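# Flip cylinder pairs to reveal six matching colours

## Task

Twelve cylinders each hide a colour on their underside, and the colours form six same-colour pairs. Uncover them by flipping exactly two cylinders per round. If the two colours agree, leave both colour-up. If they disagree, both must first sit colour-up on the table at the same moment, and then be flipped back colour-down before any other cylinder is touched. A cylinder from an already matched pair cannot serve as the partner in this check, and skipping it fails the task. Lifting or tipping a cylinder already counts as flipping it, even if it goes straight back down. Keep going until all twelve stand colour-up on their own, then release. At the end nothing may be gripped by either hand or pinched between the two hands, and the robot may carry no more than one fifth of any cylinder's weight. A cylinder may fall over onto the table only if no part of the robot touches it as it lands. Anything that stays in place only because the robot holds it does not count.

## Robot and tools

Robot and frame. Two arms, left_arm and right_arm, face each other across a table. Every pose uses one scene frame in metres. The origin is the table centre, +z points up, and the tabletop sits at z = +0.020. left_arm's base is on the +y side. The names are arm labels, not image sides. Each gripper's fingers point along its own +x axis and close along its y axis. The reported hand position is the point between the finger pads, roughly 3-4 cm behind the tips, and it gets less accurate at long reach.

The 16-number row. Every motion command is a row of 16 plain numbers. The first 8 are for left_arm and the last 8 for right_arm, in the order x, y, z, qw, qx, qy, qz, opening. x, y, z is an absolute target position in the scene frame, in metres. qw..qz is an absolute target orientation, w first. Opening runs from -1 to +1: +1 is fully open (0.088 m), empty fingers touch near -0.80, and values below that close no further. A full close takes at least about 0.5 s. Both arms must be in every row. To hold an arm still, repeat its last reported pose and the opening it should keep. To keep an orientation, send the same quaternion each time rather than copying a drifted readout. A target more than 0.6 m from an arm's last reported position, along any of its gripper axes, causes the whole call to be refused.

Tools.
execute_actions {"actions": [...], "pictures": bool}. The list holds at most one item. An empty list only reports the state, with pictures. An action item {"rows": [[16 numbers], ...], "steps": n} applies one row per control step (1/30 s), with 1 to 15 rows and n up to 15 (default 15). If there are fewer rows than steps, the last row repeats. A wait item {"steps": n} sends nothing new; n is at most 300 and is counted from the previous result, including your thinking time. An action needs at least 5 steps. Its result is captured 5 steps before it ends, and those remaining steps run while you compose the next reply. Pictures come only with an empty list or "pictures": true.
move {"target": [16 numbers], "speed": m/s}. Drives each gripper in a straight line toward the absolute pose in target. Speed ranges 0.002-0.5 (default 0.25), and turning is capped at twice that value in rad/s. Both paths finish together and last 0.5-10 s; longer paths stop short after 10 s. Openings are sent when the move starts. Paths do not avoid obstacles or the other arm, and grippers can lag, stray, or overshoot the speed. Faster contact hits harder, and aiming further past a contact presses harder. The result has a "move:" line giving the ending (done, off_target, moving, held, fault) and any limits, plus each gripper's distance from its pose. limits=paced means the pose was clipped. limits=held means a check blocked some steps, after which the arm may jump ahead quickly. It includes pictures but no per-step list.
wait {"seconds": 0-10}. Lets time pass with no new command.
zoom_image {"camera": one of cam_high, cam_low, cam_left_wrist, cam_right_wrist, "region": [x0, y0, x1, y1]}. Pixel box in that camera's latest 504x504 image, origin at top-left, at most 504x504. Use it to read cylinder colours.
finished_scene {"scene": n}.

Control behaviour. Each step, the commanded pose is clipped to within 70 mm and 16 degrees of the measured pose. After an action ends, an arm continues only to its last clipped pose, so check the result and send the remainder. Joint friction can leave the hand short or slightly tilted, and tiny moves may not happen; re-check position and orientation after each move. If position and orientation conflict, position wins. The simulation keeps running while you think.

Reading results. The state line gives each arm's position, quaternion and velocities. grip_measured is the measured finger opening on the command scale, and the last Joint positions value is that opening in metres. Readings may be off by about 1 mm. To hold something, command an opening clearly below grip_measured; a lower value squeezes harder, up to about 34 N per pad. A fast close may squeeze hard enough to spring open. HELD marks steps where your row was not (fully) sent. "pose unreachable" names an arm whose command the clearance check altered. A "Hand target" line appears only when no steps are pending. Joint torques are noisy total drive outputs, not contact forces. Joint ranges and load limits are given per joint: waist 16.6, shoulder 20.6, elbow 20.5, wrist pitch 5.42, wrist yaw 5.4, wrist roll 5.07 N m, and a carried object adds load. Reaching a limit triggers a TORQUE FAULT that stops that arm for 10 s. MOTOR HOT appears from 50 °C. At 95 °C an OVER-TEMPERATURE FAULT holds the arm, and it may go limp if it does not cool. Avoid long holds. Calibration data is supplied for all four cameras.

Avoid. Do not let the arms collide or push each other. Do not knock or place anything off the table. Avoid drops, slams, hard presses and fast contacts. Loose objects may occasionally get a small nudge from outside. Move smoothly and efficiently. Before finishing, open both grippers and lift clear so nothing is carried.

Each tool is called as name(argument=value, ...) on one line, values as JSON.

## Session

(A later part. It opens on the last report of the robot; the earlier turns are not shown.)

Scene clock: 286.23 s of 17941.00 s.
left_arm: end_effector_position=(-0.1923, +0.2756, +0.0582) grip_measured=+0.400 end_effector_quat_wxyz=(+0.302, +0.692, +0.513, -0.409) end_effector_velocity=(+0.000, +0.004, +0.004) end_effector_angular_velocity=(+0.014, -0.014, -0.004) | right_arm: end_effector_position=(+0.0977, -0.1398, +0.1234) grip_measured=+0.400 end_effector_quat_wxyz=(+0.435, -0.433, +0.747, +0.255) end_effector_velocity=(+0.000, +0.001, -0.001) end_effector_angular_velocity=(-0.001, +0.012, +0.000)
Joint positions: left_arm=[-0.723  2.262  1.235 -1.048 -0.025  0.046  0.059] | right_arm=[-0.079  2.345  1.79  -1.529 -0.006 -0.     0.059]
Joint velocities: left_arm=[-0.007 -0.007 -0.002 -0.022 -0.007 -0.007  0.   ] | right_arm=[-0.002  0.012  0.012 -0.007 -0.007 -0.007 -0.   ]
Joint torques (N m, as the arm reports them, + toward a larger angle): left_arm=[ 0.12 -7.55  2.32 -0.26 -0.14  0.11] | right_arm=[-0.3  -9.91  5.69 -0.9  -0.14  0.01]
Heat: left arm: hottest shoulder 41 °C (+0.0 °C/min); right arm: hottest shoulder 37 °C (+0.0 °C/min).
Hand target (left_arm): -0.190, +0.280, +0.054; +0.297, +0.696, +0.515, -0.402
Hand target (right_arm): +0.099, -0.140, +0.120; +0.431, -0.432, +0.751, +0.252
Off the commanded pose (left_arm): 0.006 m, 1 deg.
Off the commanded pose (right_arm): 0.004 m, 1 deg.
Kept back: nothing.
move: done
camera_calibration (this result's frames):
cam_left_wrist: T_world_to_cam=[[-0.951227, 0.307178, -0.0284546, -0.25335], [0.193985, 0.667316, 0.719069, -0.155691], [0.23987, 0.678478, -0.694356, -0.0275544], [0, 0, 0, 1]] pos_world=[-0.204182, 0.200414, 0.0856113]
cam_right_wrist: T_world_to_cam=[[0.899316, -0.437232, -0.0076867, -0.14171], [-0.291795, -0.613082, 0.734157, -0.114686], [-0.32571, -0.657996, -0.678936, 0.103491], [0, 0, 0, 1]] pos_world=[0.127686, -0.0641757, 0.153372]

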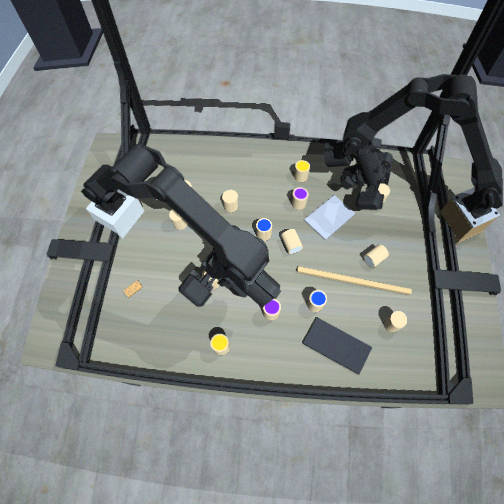

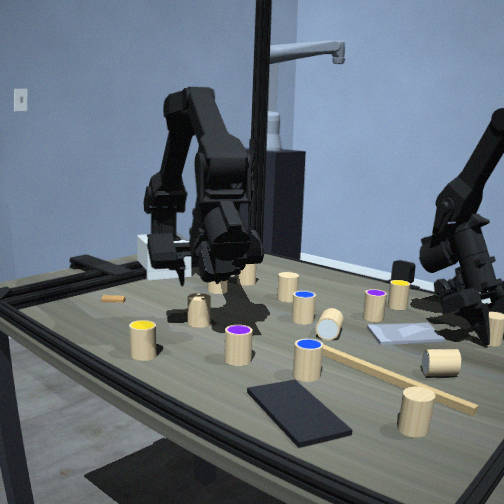

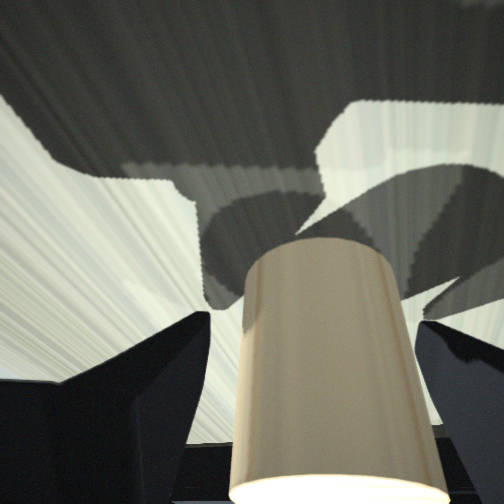

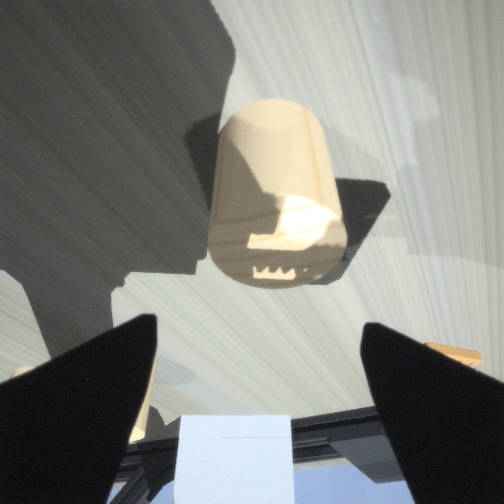

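move(target=[-0.19,0.281,0.048,0.297,0.696,0.515,-0.402,0.4,0.102,-0.143,0.053,0.433,-0.433,0.75,0.25,0.4], speed=0.09)

move(target=[-0.19,0.281,0.048,0.297,0.696,0.515,-0.402,-0.3,0.102,-0.143,0.053,0.433,-0.433,0.75,0.25,-0.3])

move(target=[-0.2,0.25,0.11,0.297,0.696,0.515,-0.402,-0.3,0.12,-0.17,0.11,0.433,-0.433,0.75,0.25,-0.3], speed=0.2)

move(target=[-0.212,0.205,0.12,0.48,0.5,0.37,-0.63,-0.3,0.2,-0.235,0.125,0.75,-0.198,0.576,0.259,-0.3], speed=0.35)

move(target=[-0.212,0.199,0.085,0.575,0.208,0.154,-0.777,-0.3,0.217,-0.247,0.085,0.914,-0.084,0.245,0.315,-0.3], speed=0.35)

move(target=[-0.212,0.199,0.047,0.575,0.208,0.154,-0.777,-0.3,0.217,-0.247,0.046,0.914,-0.084,0.245,0.315,-0.3], speed=0.07)

move(target=[-0.212,0.199,0.047,0.575,0.208,0.154,-0.777,0.5,0.217,-0.247,0.046,0.914,-0.084,0.245,0.315,0.5])

move(target=[-0.215,0.192,0.125,0.48,0.5,0.37,-0.63,0.5,0.222,-0.242,0.125,0.75,-0.198,0.576,0.259,0.5], speed=0.35)

Scene clock: 287.90 s of 17941.00 s.
left_arm: end_effector_position=(-0.1923, +0.2755, +0.0540) grip_measured=+0.400 end_effector_quat_wxyz=(+0.303, +0.691, +0.512, -0.410) end_effector_velocity=(+0.000, -0.001, -0.000) end_effector_angular_velocity=(-0.008, -0.001, -0.012) | right_arm: end_effector_position=(+0.1021, -0.1397, +0.0594) grip_measured=+0.400 end_effector_quat_wxyz=(+0.440, -0.430, +0.746, +0.254) end_effector_velocity=(+0.002, -0.000, -0.000) end_effector_angular_velocity=(+0.005, -0.006, +0.008)
Joint positions: left_arm=[-0.723  2.271  1.231 -1.031 -0.025  0.046  0.059] | right_arm=[-0.089  2.452  1.713 -1.337 -0.001 -0.     0.059]
Joint velocities: left_arm=[-0.002 -0.002 -0.002  0.007 -0.007  0.007 -0.   ] | right_arm=[-0.002 -0.002 -0.002  0.007  0.007 -0.007 -0.   ]
Joint torques (N m, as the arm reports them, + toward a larger angle): left_arm=[ 0.11 -6.92  2.39 -0.05 -0.12  0.09] | right_arm=[ -0.32 -10.21   3.35  -0.53   0.03  -0.15]
Heat: left arm: hottest shoulder 41 °C (+0.0 °C/min); right arm: hottest shoulder 38 °C (+1.0 °C/min).
Hand target (left_arm): -0.190, +0.281, +0.048; +0.297, +0.696, +0.515, -0.402
Hand target (right_arm): +0.102, -0.144, +0.053; +0.433, -0.433, +0.750, +0.250
Off the commanded pose (left_arm): 0.008 m, 1 deg.
Off the commanded pose (right_arm): 0.007 m, 1 deg.
Kept back: nothing.
move: done
camera_calibration (this result's frames):
cam_left_wrist: T_world_to_cam=[[-0.951253, 0.307072, -0.0287157, -0.253419], [0.194646, 0.669973, 0.716415, -0.153025], [0.23923, 0.675902, -0.697084, -0.0295974], [0, 0, 0, 1]] pos_world=[-0.204199, 0.200345, 0.0817203]
cam_right_wrist: T_world_to_cam=[[0.896309, -0.443419, -0.00315926, -0.146962], [-0.301633, -0.6149, 0.728639, -0.0652445], [-0.325035, -0.652133, -0.684891, 0.0626519], [0, 0, 0, 1]] pos_world=[0.132408, -0.0644274, 0.089985]

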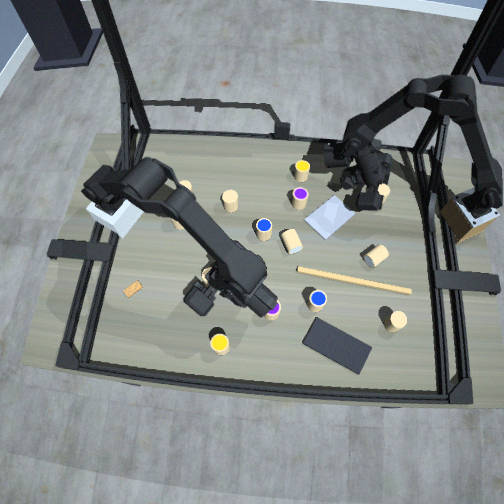

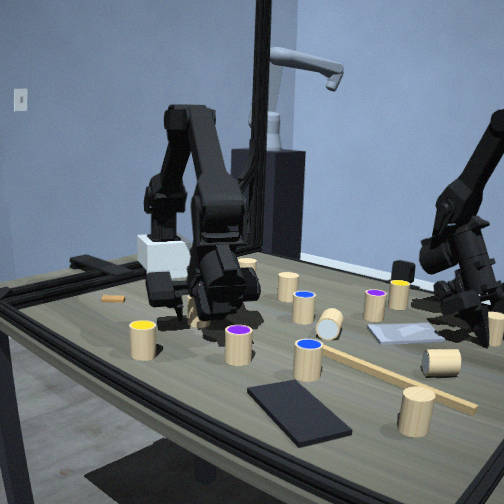

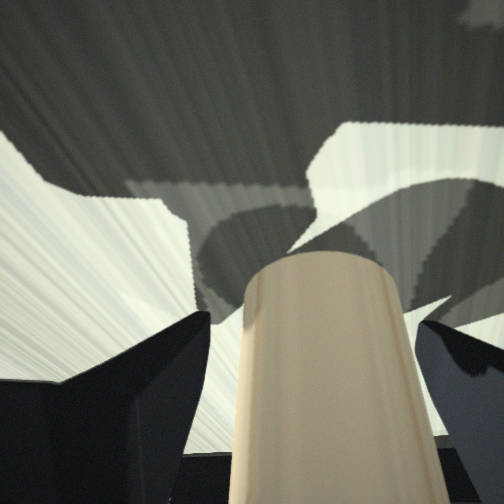

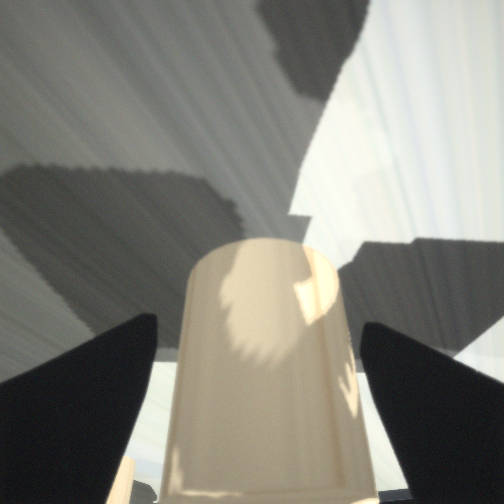

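Scene clock: 288.60 s of 17941.00 s.
left_arm: end_effector_position=(-0.1925, +0.2758, +0.0540) grip_measured=+0.014 end_effector_quat_wxyz=(+0.303, +0.691, +0.513, -0.410) end_effector_velocity=(+0.001, +0.003, +0.001) end_effector_angular_velocity=(+0.013, +0.001, -0.025) | right_arm: end_effector_position=(+0.1020, -0.1398, +0.0591) grip_measured=+0.021 end_effector_quat_wxyz=(+0.440, -0.430, +0.747, +0.254) end_effector_velocity=(-0.000, -0.000, +0.002) end_effector_angular_velocity=(+0.003, +0.010, +0.000)
Joint positions: left_arm=[-0.723  2.271  1.23  -1.031 -0.023  0.047  0.04 ] | right_arm=[-0.089  2.452  1.713 -1.337 -0.001 -0.     0.04 ]
Joint velocities: left_arm=[-0.002 -0.002 -0.007 -0.007 -0.007  0.022 -0.   ] | right_arm=[-0.002 -0.002  0.002 -0.007 -0.007 -0.007 -0.   ]
Joint torques (N m, as the arm reports them, + toward a larger angle): left_arm=[ 0.15 -6.97  2.35 -0.03 -0.15  0.07] | right_arm=[-0.35 -9.97  3.9  -0.57  0.05 -0.15]
Heat: left arm: hottest shoulder 41 °C (+0.0 °C/min); right arm: hottest shoulder 38 °C (+1.0 °C/min).
Hand target (left_arm): -0.190, +0.281, +0.048; +0.297, +0.696, +0.515, -0.402
Hand target (right_arm): +0.102, -0.143, +0.053; +0.433, -0.433, +0.750, +0.250
Off the commanded pose (left_arm): 0.008 m, 1 deg.
Off the commanded pose (right_arm): 0.007 m, 1 deg.
Kept back: nothing.
move: done
camera_calibration (this result's frames):
cam_left_wrist: T_world_to_cam=[[-0.951378, 0.306873, -0.0266285, -0.253808], [0.195764, 0.669125, 0.716902, -0.152751], [0.237815, 0.676832, -0.696665, -0.030376], [0, 0, 0, 1]] pos_world=[-0.20434, 0.200656, 0.0815874]
cam_right_wrist: T_world_to_cam=[[0.896225, -0.443586, -0.00354211, -0.146891], [-0.301258, -0.614485, 0.729144, -0.0651493], [-0.325615, -0.65241, -0.684351, 0.0623963], [0, 0, 0, 1]] pos_world=[0.132338, -0.064484, 0.0896839]

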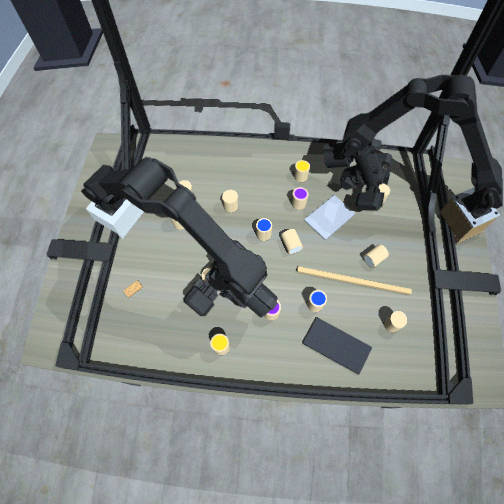

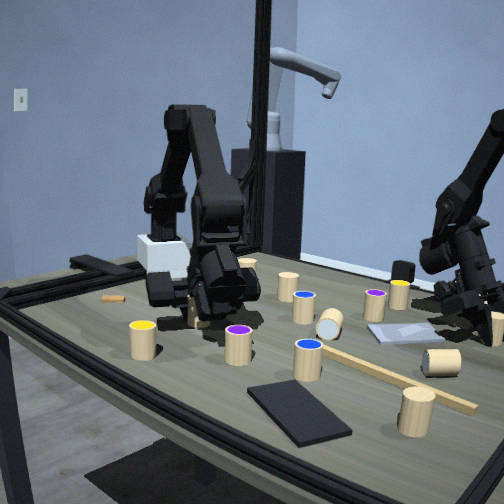

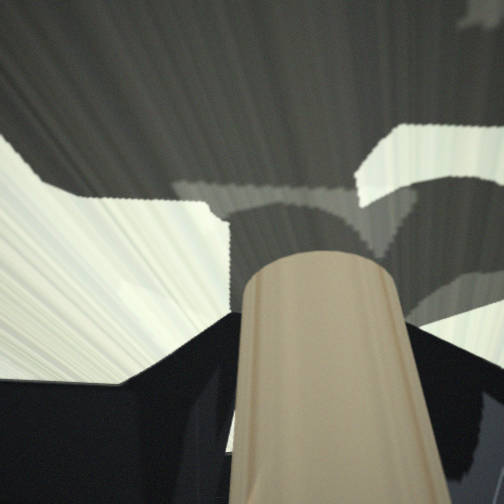

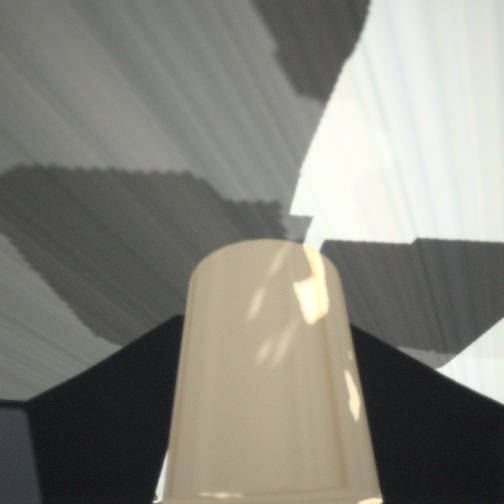

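Scene clock: 289.53 s of 17941.00 s.
left_arm: end_effector_position=(-0.1985, +0.2533, +0.1064) grip_measured=+0.014 end_effector_quat_wxyz=(+0.293, +0.698, +0.518, -0.398) end_effector_velocity=(+0.002, +0.001, +0.004) end_effector_angular_velocity=(+0.009, -0.013, +0.005) | right_arm: end_effector_position=(+0.1199, -0.1674, +0.1060) grip_measured=+0.021 end_effector_quat_wxyz=(+0.432, -0.432, +0.751, +0.249) end_effector_velocity=(+0.001, -0.003, +0.001) end_effector_angular_velocity=(-0.004, +0.008, +0.020)
Joint positions: left_arm=[-0.724  2.242  1.427 -1.292 -0.023  0.046  0.04 ] | right_arm=[-0.162  2.336  1.694 -1.454  0.035 -0.061  0.04 ]
Joint velocities: left_arm=[ 0.002 -0.002  0.007 -0.022 -0.007 -0.007 -0.   ] | right_arm=[-0.002 -0.002 -0.002 -0.007  0.007 -0.022 -0.   ]
Joint torques (N m, as the arm reports them, + toward a larger angle): left_arm=[  0.01 -11.02   4.49  -0.67  -0.07  -0.08] | right_arm=[ -0.3  -13.57   3.41  -0.94   0.05  -0.23]
Heat: left arm: hottest shoulder 41 °C (-1.0 °C/min); right arm: hottest shoulder 38 °C (+1.0 °C/min).
Hand target (left_arm): -0.200, +0.250, +0.110; +0.297, +0.696, +0.515, -0.402
Hand target (right_arm): +0.120, -0.170, +0.110; +0.433, -0.433, +0.750, +0.250
Off the commanded pose (left_arm): 0.005 m, 1 deg.
Off the commanded pose (right_arm): 0.005 m, 0 deg.
Kept back: nothing.
move: done
camera_calibration (this result's frames):
cam_left_wrist: T_world_to_cam=[[-0.950996, 0.308228, -0.0245315, -0.25164], [0.189422, 0.643464, 0.74167, -0.171543], [0.244388, 0.700678, -0.670316, 0.0152772], [0, 0, 0, 1]] pos_world=[-0.210548, 0.17724, 0.131296]
cam_right_wrist: T_world_to_cam=[[0.895174, -0.445697, -0.00413373, -0.175127], [-0.295667, -0.600731, 0.742768, -0.110737], [-0.333532, -0.663684, -0.669537, 0.0797963], [0, 0, 0, 1]] pos_world=[0.150643, -0.0916169, 0.134954]

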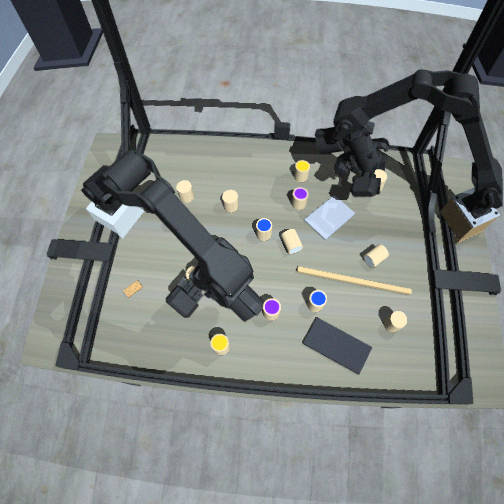

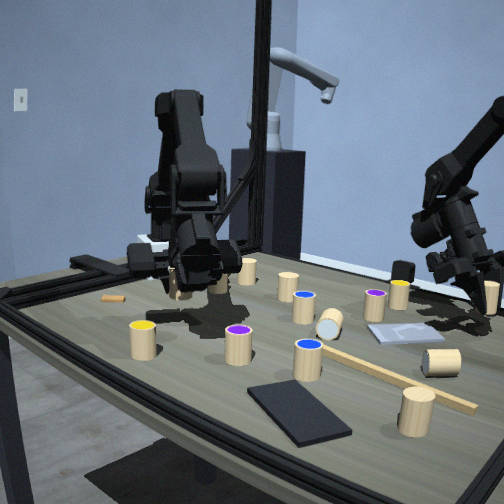

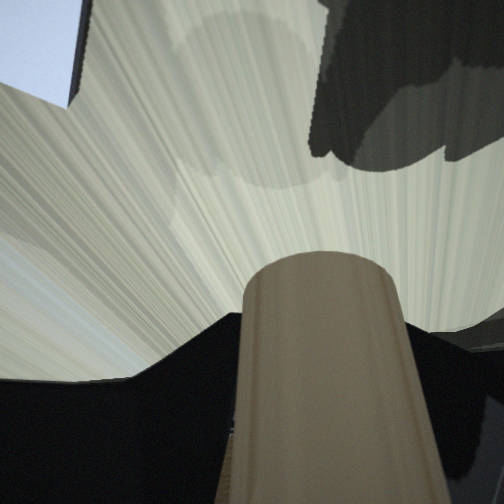

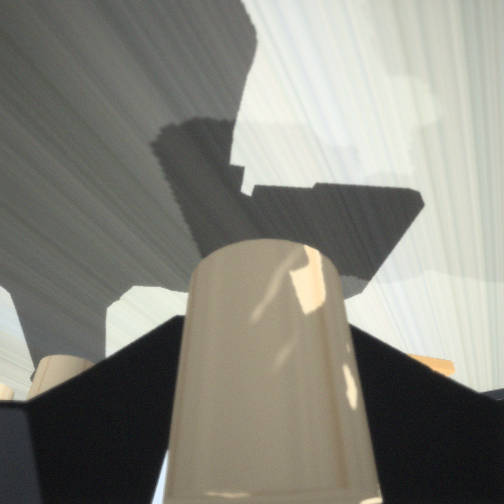

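Scene clock: 291.33 s of 17941.00 s.
left_arm: end_effector_position=(-0.2131, +0.2028, +0.1205) grip_measured=+0.013 end_effector_quat_wxyz=(+0.474, +0.500, +0.367, -0.626) end_effector_velocity=(-0.003, -0.006, +0.004) end_effector_angular_velocity=(-0.039, +0.015, -0.011) | right_arm: end_effector_position=(+0.2000, -0.2332, +0.1230) grip_measured=+0.021 end_effector_quat_wxyz=(+0.747, -0.204, +0.577, +0.259) end_effector_velocity=(-0.003, +0.001, -0.001) end_effector_angular_velocity=(+0.014, +0.007, +0.024)
Joint positions: left_arm=[-0.722  1.809  0.94  -0.468 -0.004  0.046  0.04 ] | right_arm=[-0.493  1.735  0.956 -0.538 -0.002 -0.03   0.04 ]
Joint velocities: left_arm=[-0.002 -0.012 -0.007  0.037  0.007  0.007 -0.   ] | right_arm=[-0.002 -0.007 -0.012  0.007 -0.022 -0.022 -0.   ]
Joint torques (N m, as the arm reports them, + toward a larger angle): left_arm=[ 0.42 -9.77  3.87  0.91  0.07  0.05] | right_arm=[-0.36 -9.71  4.47  0.67 -0.14  0.19]
Heat: left arm: hottest shoulder 41 °C (-1.0 °C/min); right arm: hottest shoulder 38 °C (+1.0 °C/min).
Hand target (left_arm): -0.212, +0.205, +0.122; -0.475, -0.497, -0.367, +0.627
Hand target (right_arm): +0.199, -0.235, +0.124; +0.750, -0.199, +0.576, +0.258
Off the commanded pose (left_arm): 0.003 m, 1 deg.
Off the commanded pose (right_arm): 0.003 m, 1 deg.
Kept back: nothing.
move: done
camera_calibration (this result's frames):
cam_left_wrist: T_world_to_cam=[[-0.960362, 0.274805, -0.0467662, -0.242202], [0.271636, 0.960244, 0.0643824, -0.111825], [0.0625996, 0.0491271, -0.996829, 0.196426], [0, 0, 0, 1]] pos_world=[-0.214522, 0.164288, 0.191675]
cam_right_wrist: T_world_to_cam=[[0.658838, -0.750675, 0.0491877, -0.306577], [-0.752198, -0.656358, 0.0582515, 0.0233065], [-0.0114432, -0.0753772, -0.997089, 0.187208], [0, 0, 0, 1]] pos_world=[0.221658, -0.200731, 0.200386]

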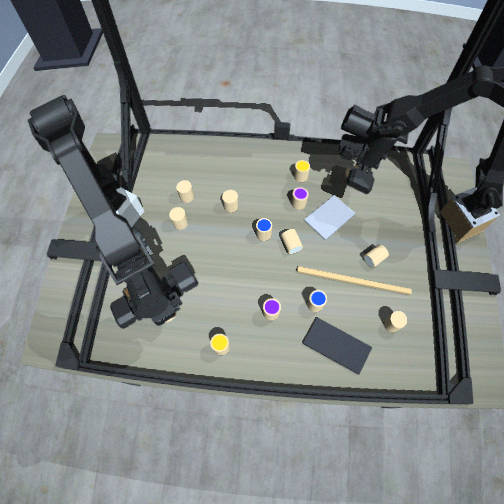

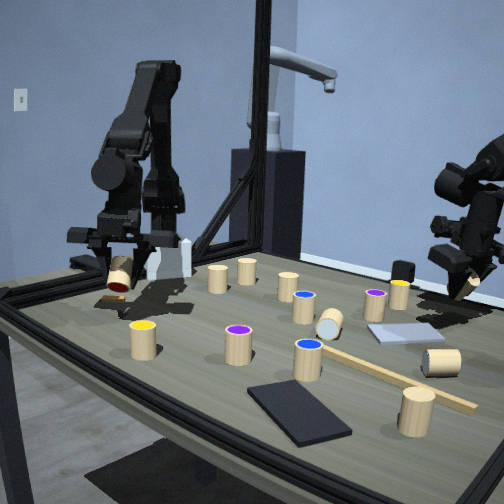

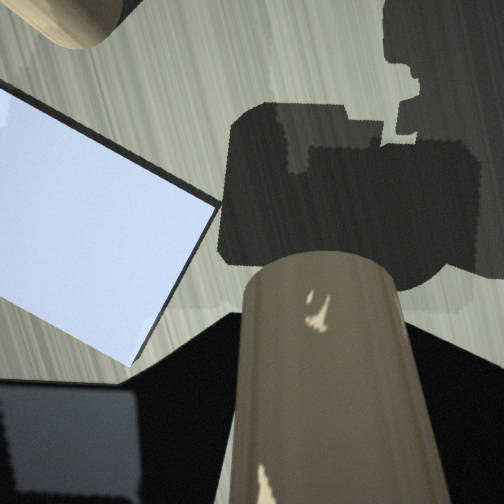

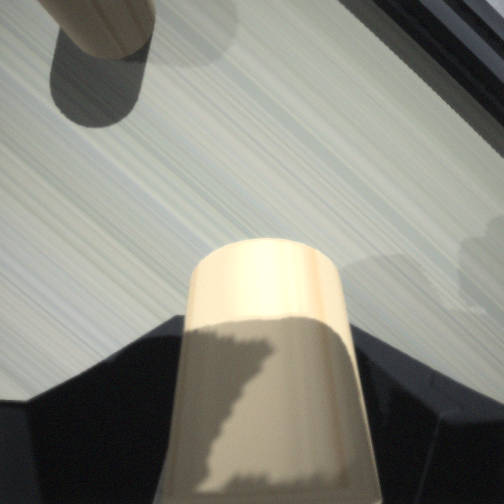

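Scene clock: 293.17 s of 17941.00 s.
left_arm: end_effector_position=(-0.2128, +0.1971, +0.0892) grip_measured=+0.014 end_effector_quat_wxyz=(+0.573, +0.207, +0.147, -0.779) end_effector_velocity=(+0.001, +0.002, -0.002) end_effector_angular_velocity=(-0.006, +0.004, +0.008) | right_arm: end_effector_position=(+0.2181, -0.2454, +0.0887) grip_measured=+0.021 end_effector_quat_wxyz=(+0.915, -0.084, +0.241, +0.312) end_effector_velocity=(-0.004, -0.002, -0.004) end_effector_angular_velocity=(+0.004, +0.012, +0.000)
Joint positions: left_arm=[-0.676  2.127  0.29   1.321  0.089  0.06   0.04 ] | right_arm=[-0.598  1.964  0.281  1.164 -0.104 -0.063  0.04 ]
Joint velocities: left_arm=[-0.002  0.022 -0.007  0.037 -0.007 -0.007 -0.   ] | right_arm=[-0.002  0.017 -0.012  0.022 -0.007  0.007  0.   ]
Joint torques (N m, as the arm reports them, + toward a larger angle): left_arm=[ 0.14 -5.15  1.13  1.85  0.18 -0.1 ] | right_arm=[-0.3  -5.69  1.56  1.55 -0.16 -0.06]
Heat: left arm: hottest shoulder 41 °C (-1.0 °C/min); right arm: hottest shoulder 38 °C (+1.0 °C/min).
Hand target (left_arm): -0.212, +0.200, +0.086; -0.573, -0.209, -0.152, +0.778
Hand target (right_arm): +0.216, -0.247, +0.086; +0.914, -0.085, +0.245, +0.312
Off the commanded pose (left_arm): 0.005 m, 1 deg.
Off the commanded pose (right_arm): 0.004 m, 1 deg.
Kept back: nothing.
move: done
camera_calibration (this result's frames):
cam_left_wrist: T_world_to_cam=[[-0.96215, 0.271377, -0.024918, -0.243444], [0.213465, 0.693659, -0.687946, 0.00283125], [-0.169409, -0.667227, -0.725334, 0.233048], [0, 0, 0, 1]] pos_world=[-0.195354, 0.219597, 0.164919]
cam_right_wrist: T_world_to_cam=[[0.612288, -0.787619, 0.0689896, -0.326636], [-0.55282, -0.488867, -0.674833, 0.0935184], [0.565238, 0.375053, -0.734739, 0.113819], [0, 0, 0, 1]] pos_world=[0.187359, -0.254235, 0.169271]

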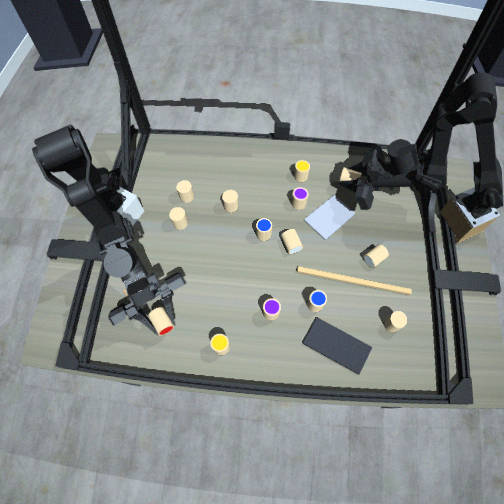

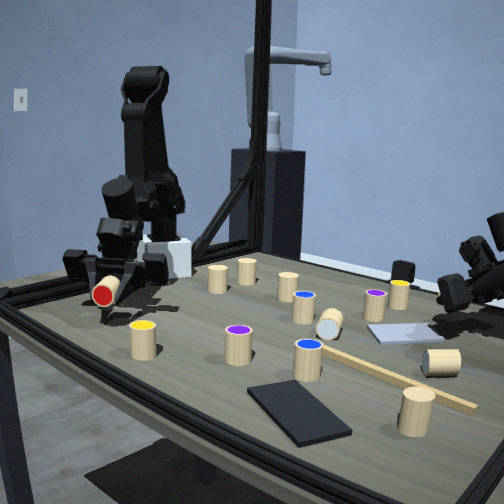

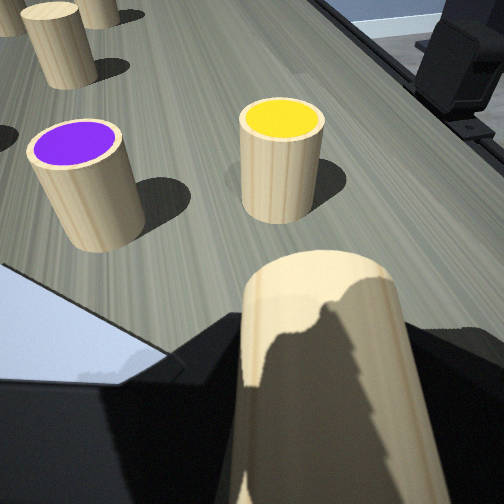

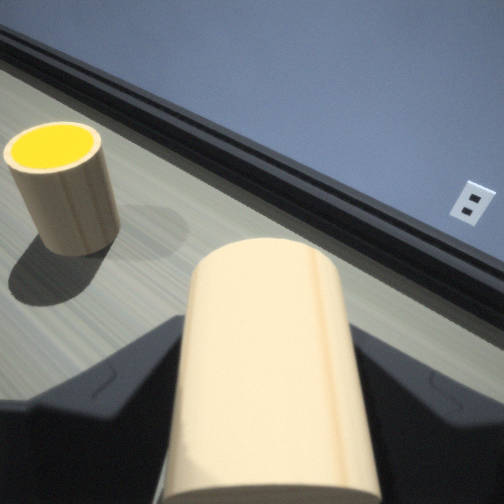

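Scene clock: 294.13 s of 17941.00 s.
left_arm: end_effector_position=(-0.2124, +0.1991, +0.0500) grip_measured=+0.014 end_effector_quat_wxyz=(+0.574, +0.207, +0.151, -0.778) end_effector_velocity=(-0.002, -0.001, -0.002) end_effector_angular_velocity=(-0.005, +0.011, -0.005) | right_arm: end_effector_position=(+0.2160, -0.2470, +0.0485) grip_measured=+0.021 end_effector_quat_wxyz=(+0.913, -0.083, +0.245, +0.314) end_effector_velocity=(-0.002, -0.001, -0.006) end_effector_angular_velocity=(-0.016, -0.004, +0.015)
Joint positions: left_arm=[-0.676  2.403  0.336  1.547  0.089  0.054  0.04 ] | right_arm=[-0.604  2.255  0.304  1.424 -0.115 -0.063  0.04 ]
Joint velocities: left_arm=[-0.002  0.022  0.007  0.022  0.007 -0.007 -0.   ] | right_arm=[-0.002  0.032  0.002  0.022 -0.007 -0.022 -0.   ]
Joint torques (N m, as the arm reports them, + toward a larger angle): left_arm=[ 0.23 -5.33  0.97  1.73 -0.04 -0.07] | right_arm=[-0.33 -6.09  1.32  1.54 -0.17 -0.15]
Heat: left arm: hottest shoulder 41 °C (-1.0 °C/min); right arm: hottest shoulder 38 °C (+1.0 °C/min).
Hand target (left_arm): -0.212, +0.199, +0.047; -0.575, -0.208, -0.154, +0.776
Hand target (right_arm): +0.217, -0.247, +0.047; +0.913, -0.084, +0.245, +0.315
Off the commanded pose (left_arm): 0.003 m, 0 deg.
Off the commanded pose (right_arm): 0.003 m, 0 deg.
Kept back: nothing.
move: done
camera_calibration (this result's frames):
cam_left_wrist: T_world_to_cam=[[-0.963114, 0.268423, -0.0189585, -0.244491], [0.2081, 0.698299, -0.684889, -0.0277508], [-0.170601, -0.663571, -0.728401, 0.205212], [0, 0, 0, 1]] pos_world=[-0.194688, 0.221178, 0.125835]
cam_right_wrist: T_world_to_cam=[[0.615975, -0.785265, 0.062725, -0.323667], [-0.557148, -0.490556, -0.670031, 0.0647994], [0.556921, 0.377775, -0.739679, 0.0887998], [0, 0, 0, 1]] pos_world=[0.186019, -0.255923, 0.129403]

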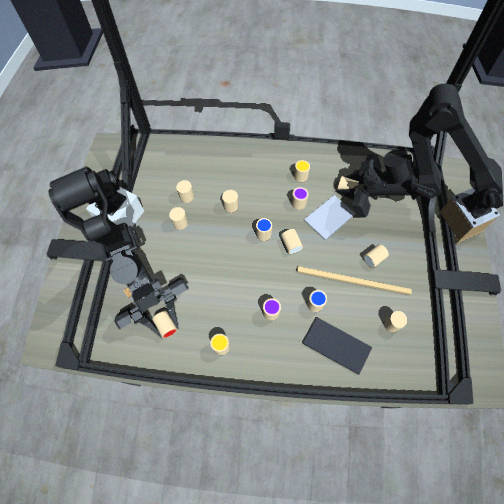

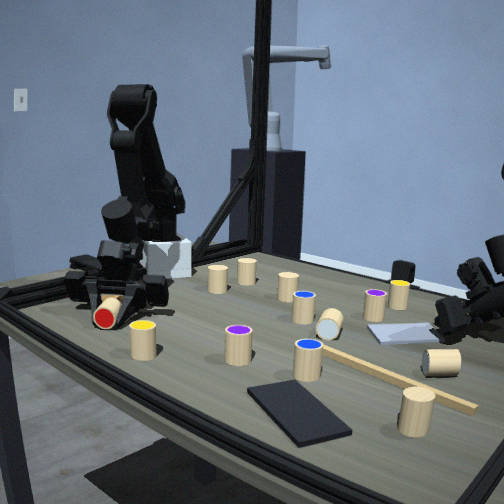

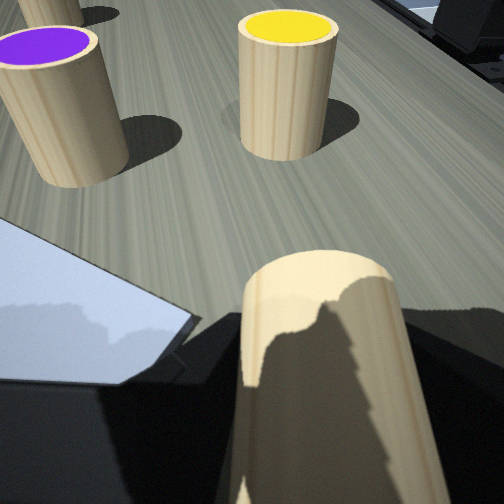

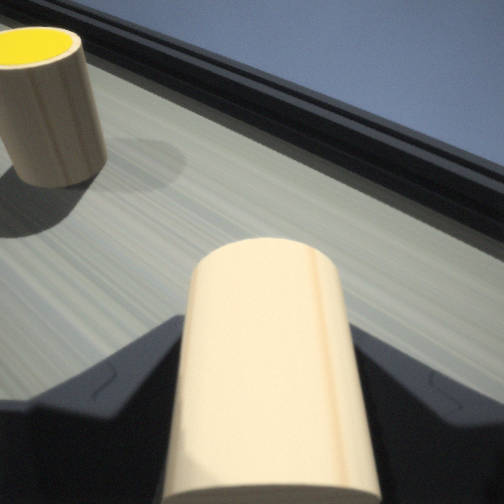

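Scene clock: 294.83 s of 17941.00 s.
left_arm: end_effector_position=(-0.2124, +0.1986, +0.0502) grip_measured=+0.498 end_effector_quat_wxyz=(+0.574, +0.206, +0.151, -0.778) end_effector_velocity=(+0.001, +0.002, -0.003) end_effector_angular_velocity=(+0.008, -0.019, +0.008) | right_arm: end_effector_position=(+0.2166, -0.2465, +0.0483) grip_measured=+0.498 end_effector_quat_wxyz=(+0.914, -0.082, +0.243, +0.315) end_effector_velocity=(-0.002, +0.001, -0.001) end_effector_angular_velocity=(+0.004, +0.012, +0.005)
Joint positions: left_arm=[-0.676  2.403  0.337  1.548  0.089  0.054  0.063] | right_arm=[-0.604  2.261  0.306  1.431 -0.115 -0.063  0.063]
Joint velocities: left_arm=[-0.007  0.002 -0.002 -0.007 -0.022  0.007  0.001] | right_arm=[ 0.002 -0.002 -0.002 -0.007 -0.007  0.007  0.   ]
Joint torques (N m, as the arm reports them, + toward a larger angle): left_arm=[ 0.03 -5.65  0.91  1.75 -0.04 -0.09] | right_arm=[-0.31 -5.94  1.18  1.48 -0.15 -0.16]
Heat: left arm: hottest shoulder 41 °C (-1.0 °C/min); right arm: hottest shoulder 38 °C (+1.0 °C/min).
Hand target (left_arm): -0.212, +0.199, +0.047; -0.575, -0.208, -0.154, +0.776
Hand target (right_arm): +0.217, -0.247, +0.046; +0.913, -0.084, +0.245, +0.315
Off the commanded pose (left_arm): 0.003 m, 0 deg.
Off the commanded pose (right_arm): 0.002 m, 0 deg.
Kept back: nothing.
move: done
camera_calibration (this result's frames):
cam_left_wrist: T_world_to_cam=[[-0.963205, 0.268075, -0.0192619, -0.244334], [0.207792, 0.697317, -0.685982, -0.0271518], [-0.170463, -0.664744, -0.727363, 0.205253], [0, 0, 0, 1]] pos_world=[-0.194713, 0.220874, 0.125962]
cam_right_wrist: T_world_to_cam=[[0.616319, -0.784988, 0.0628057, -0.323655], [-0.554967, -0.489535, -0.672583, 0.0651462], [0.558715, 0.379671, -0.737352, 0.0880991], [0, 0, 0, 1]] pos_world=[0.186407, -0.255623, 0.129104]

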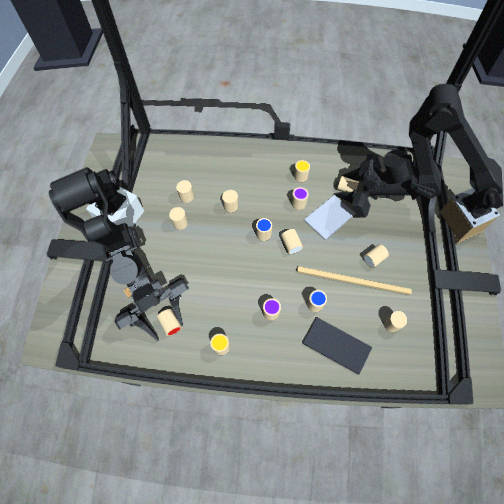

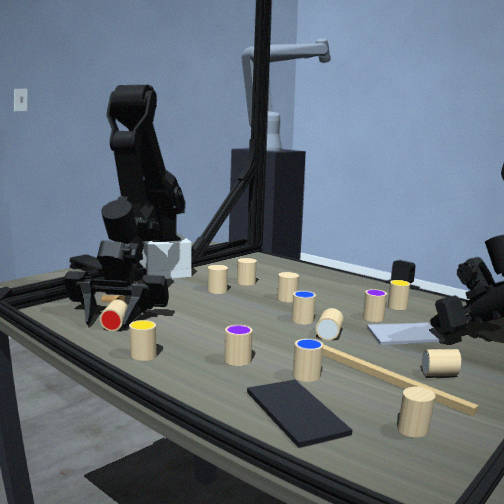

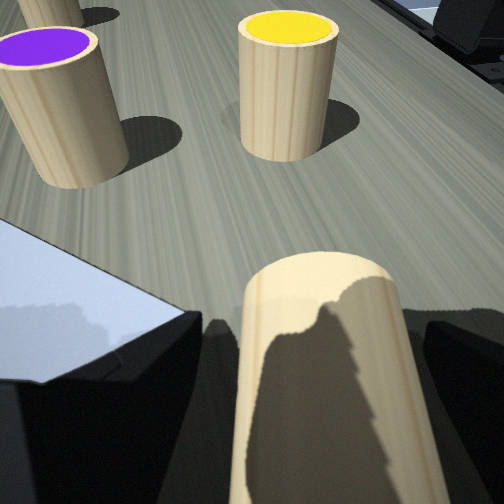

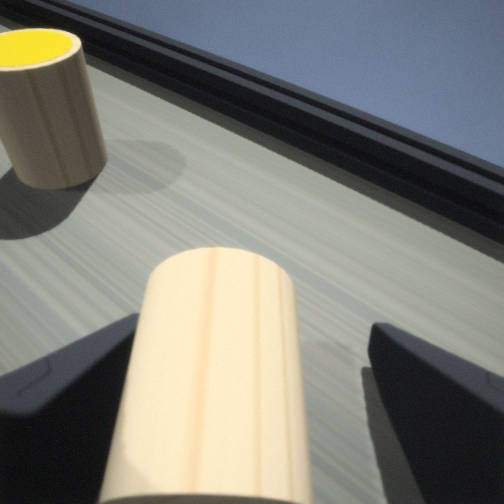

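Scene clock: 296.63 s of 17941.00 s.
left_arm: end_effector_position=(-0.2144, +0.1926, +0.1263) grip_measured=+0.500 end_effector_quat_wxyz=(+0.478, +0.492, +0.368, -0.627) end_effector_velocity=(+0.002, -0.002, +0.002) end_effector_angular_velocity=(+0.003, -0.021, +0.010) | right_arm: end_effector_position=(+0.2218, -0.2430, +0.1254) grip_measured=+0.500 end_effector_quat_wxyz=(+0.752, -0.194, +0.574, +0.261) end_effector_velocity=(-0.000, +0.000, +0.003) end_effector_angular_velocity=(+0.001, +0.009, +0.007)
Joint positions: left_arm=[-0.716  1.822  0.982 -0.485  0.001  0.039  0.063] | right_arm=[-0.567  1.764  1.    -0.539 -0.033 -0.088  0.064]
Joint velocities: left_arm=[-0.002  0.002  0.017 -0.022 -0.022 -0.007 -0.   ] | right_arm=[-0.002 -0.002  0.012 -0.022 -0.007 -0.007 -0.   ]
Joint torques (N m, as the arm reports them, + toward a larger angle): left_arm=[-0.15 -6.64  5.84  0.59 -0.1  -0.08] | right_arm=[ 0.28 -7.06  6.9   0.31  0.01 -0.21]
Heat: left arm: hottest shoulder 40 °C (-2.0 °C/min); right arm: hottest shoulder 38 °C (+1.0 °C/min).
Hand target (left_arm): -0.215, +0.191, +0.125; -0.477, -0.495, -0.370, +0.625
Hand target (right_arm): +0.223, -0.242, +0.124; +0.749, -0.198, +0.576, +0.262
Off the commanded pose (left_arm): 0.002 m, 1 deg.
Off the commanded pose (right_arm): 0.001 m, 1 deg.
Kept back: nothing.
move: done
camera_calibration (this result's frames):
cam_left_wrist: T_world_to_cam=[[-0.963684, 0.263905, -0.0408387, -0.239683], [0.261738, 0.963758, 0.0516153, -0.103254], [0.0529802, 0.0390517, -0.997832, 0.202793], [0, 0, 0, 1]] pos_world=[-0.214697, 0.154846, 0.197894]
cam_right_wrist: T_world_to_cam=[[0.651438, -0.75785, 0.0359432, -0.326833], [-0.758648, -0.650096, 0.0427565, 0.0380453], [-0.00903651, -0.0551214, -0.998439, 0.193672], [0, 0, 0, 1]] pos_world=[0.243525, -0.212282, 0.20349]

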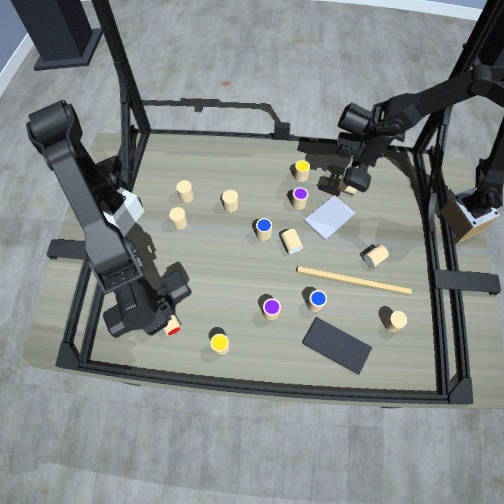

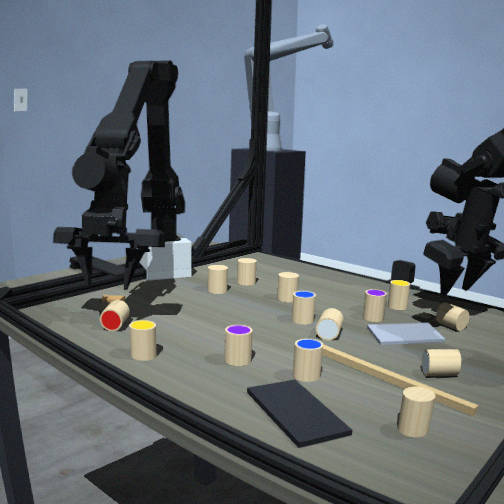

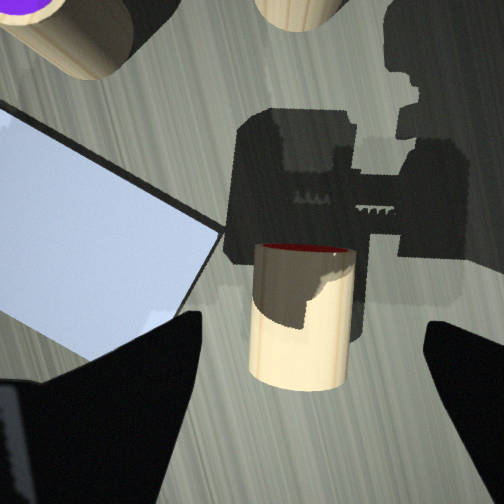

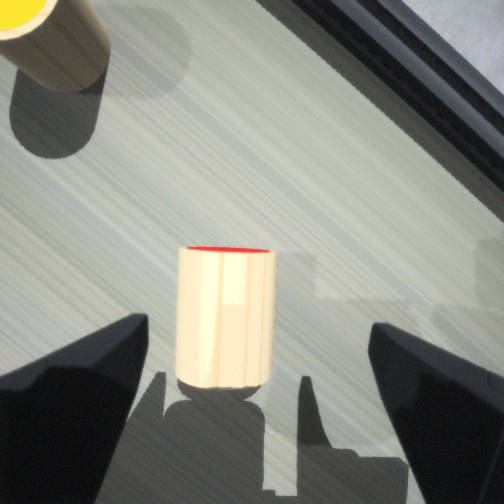

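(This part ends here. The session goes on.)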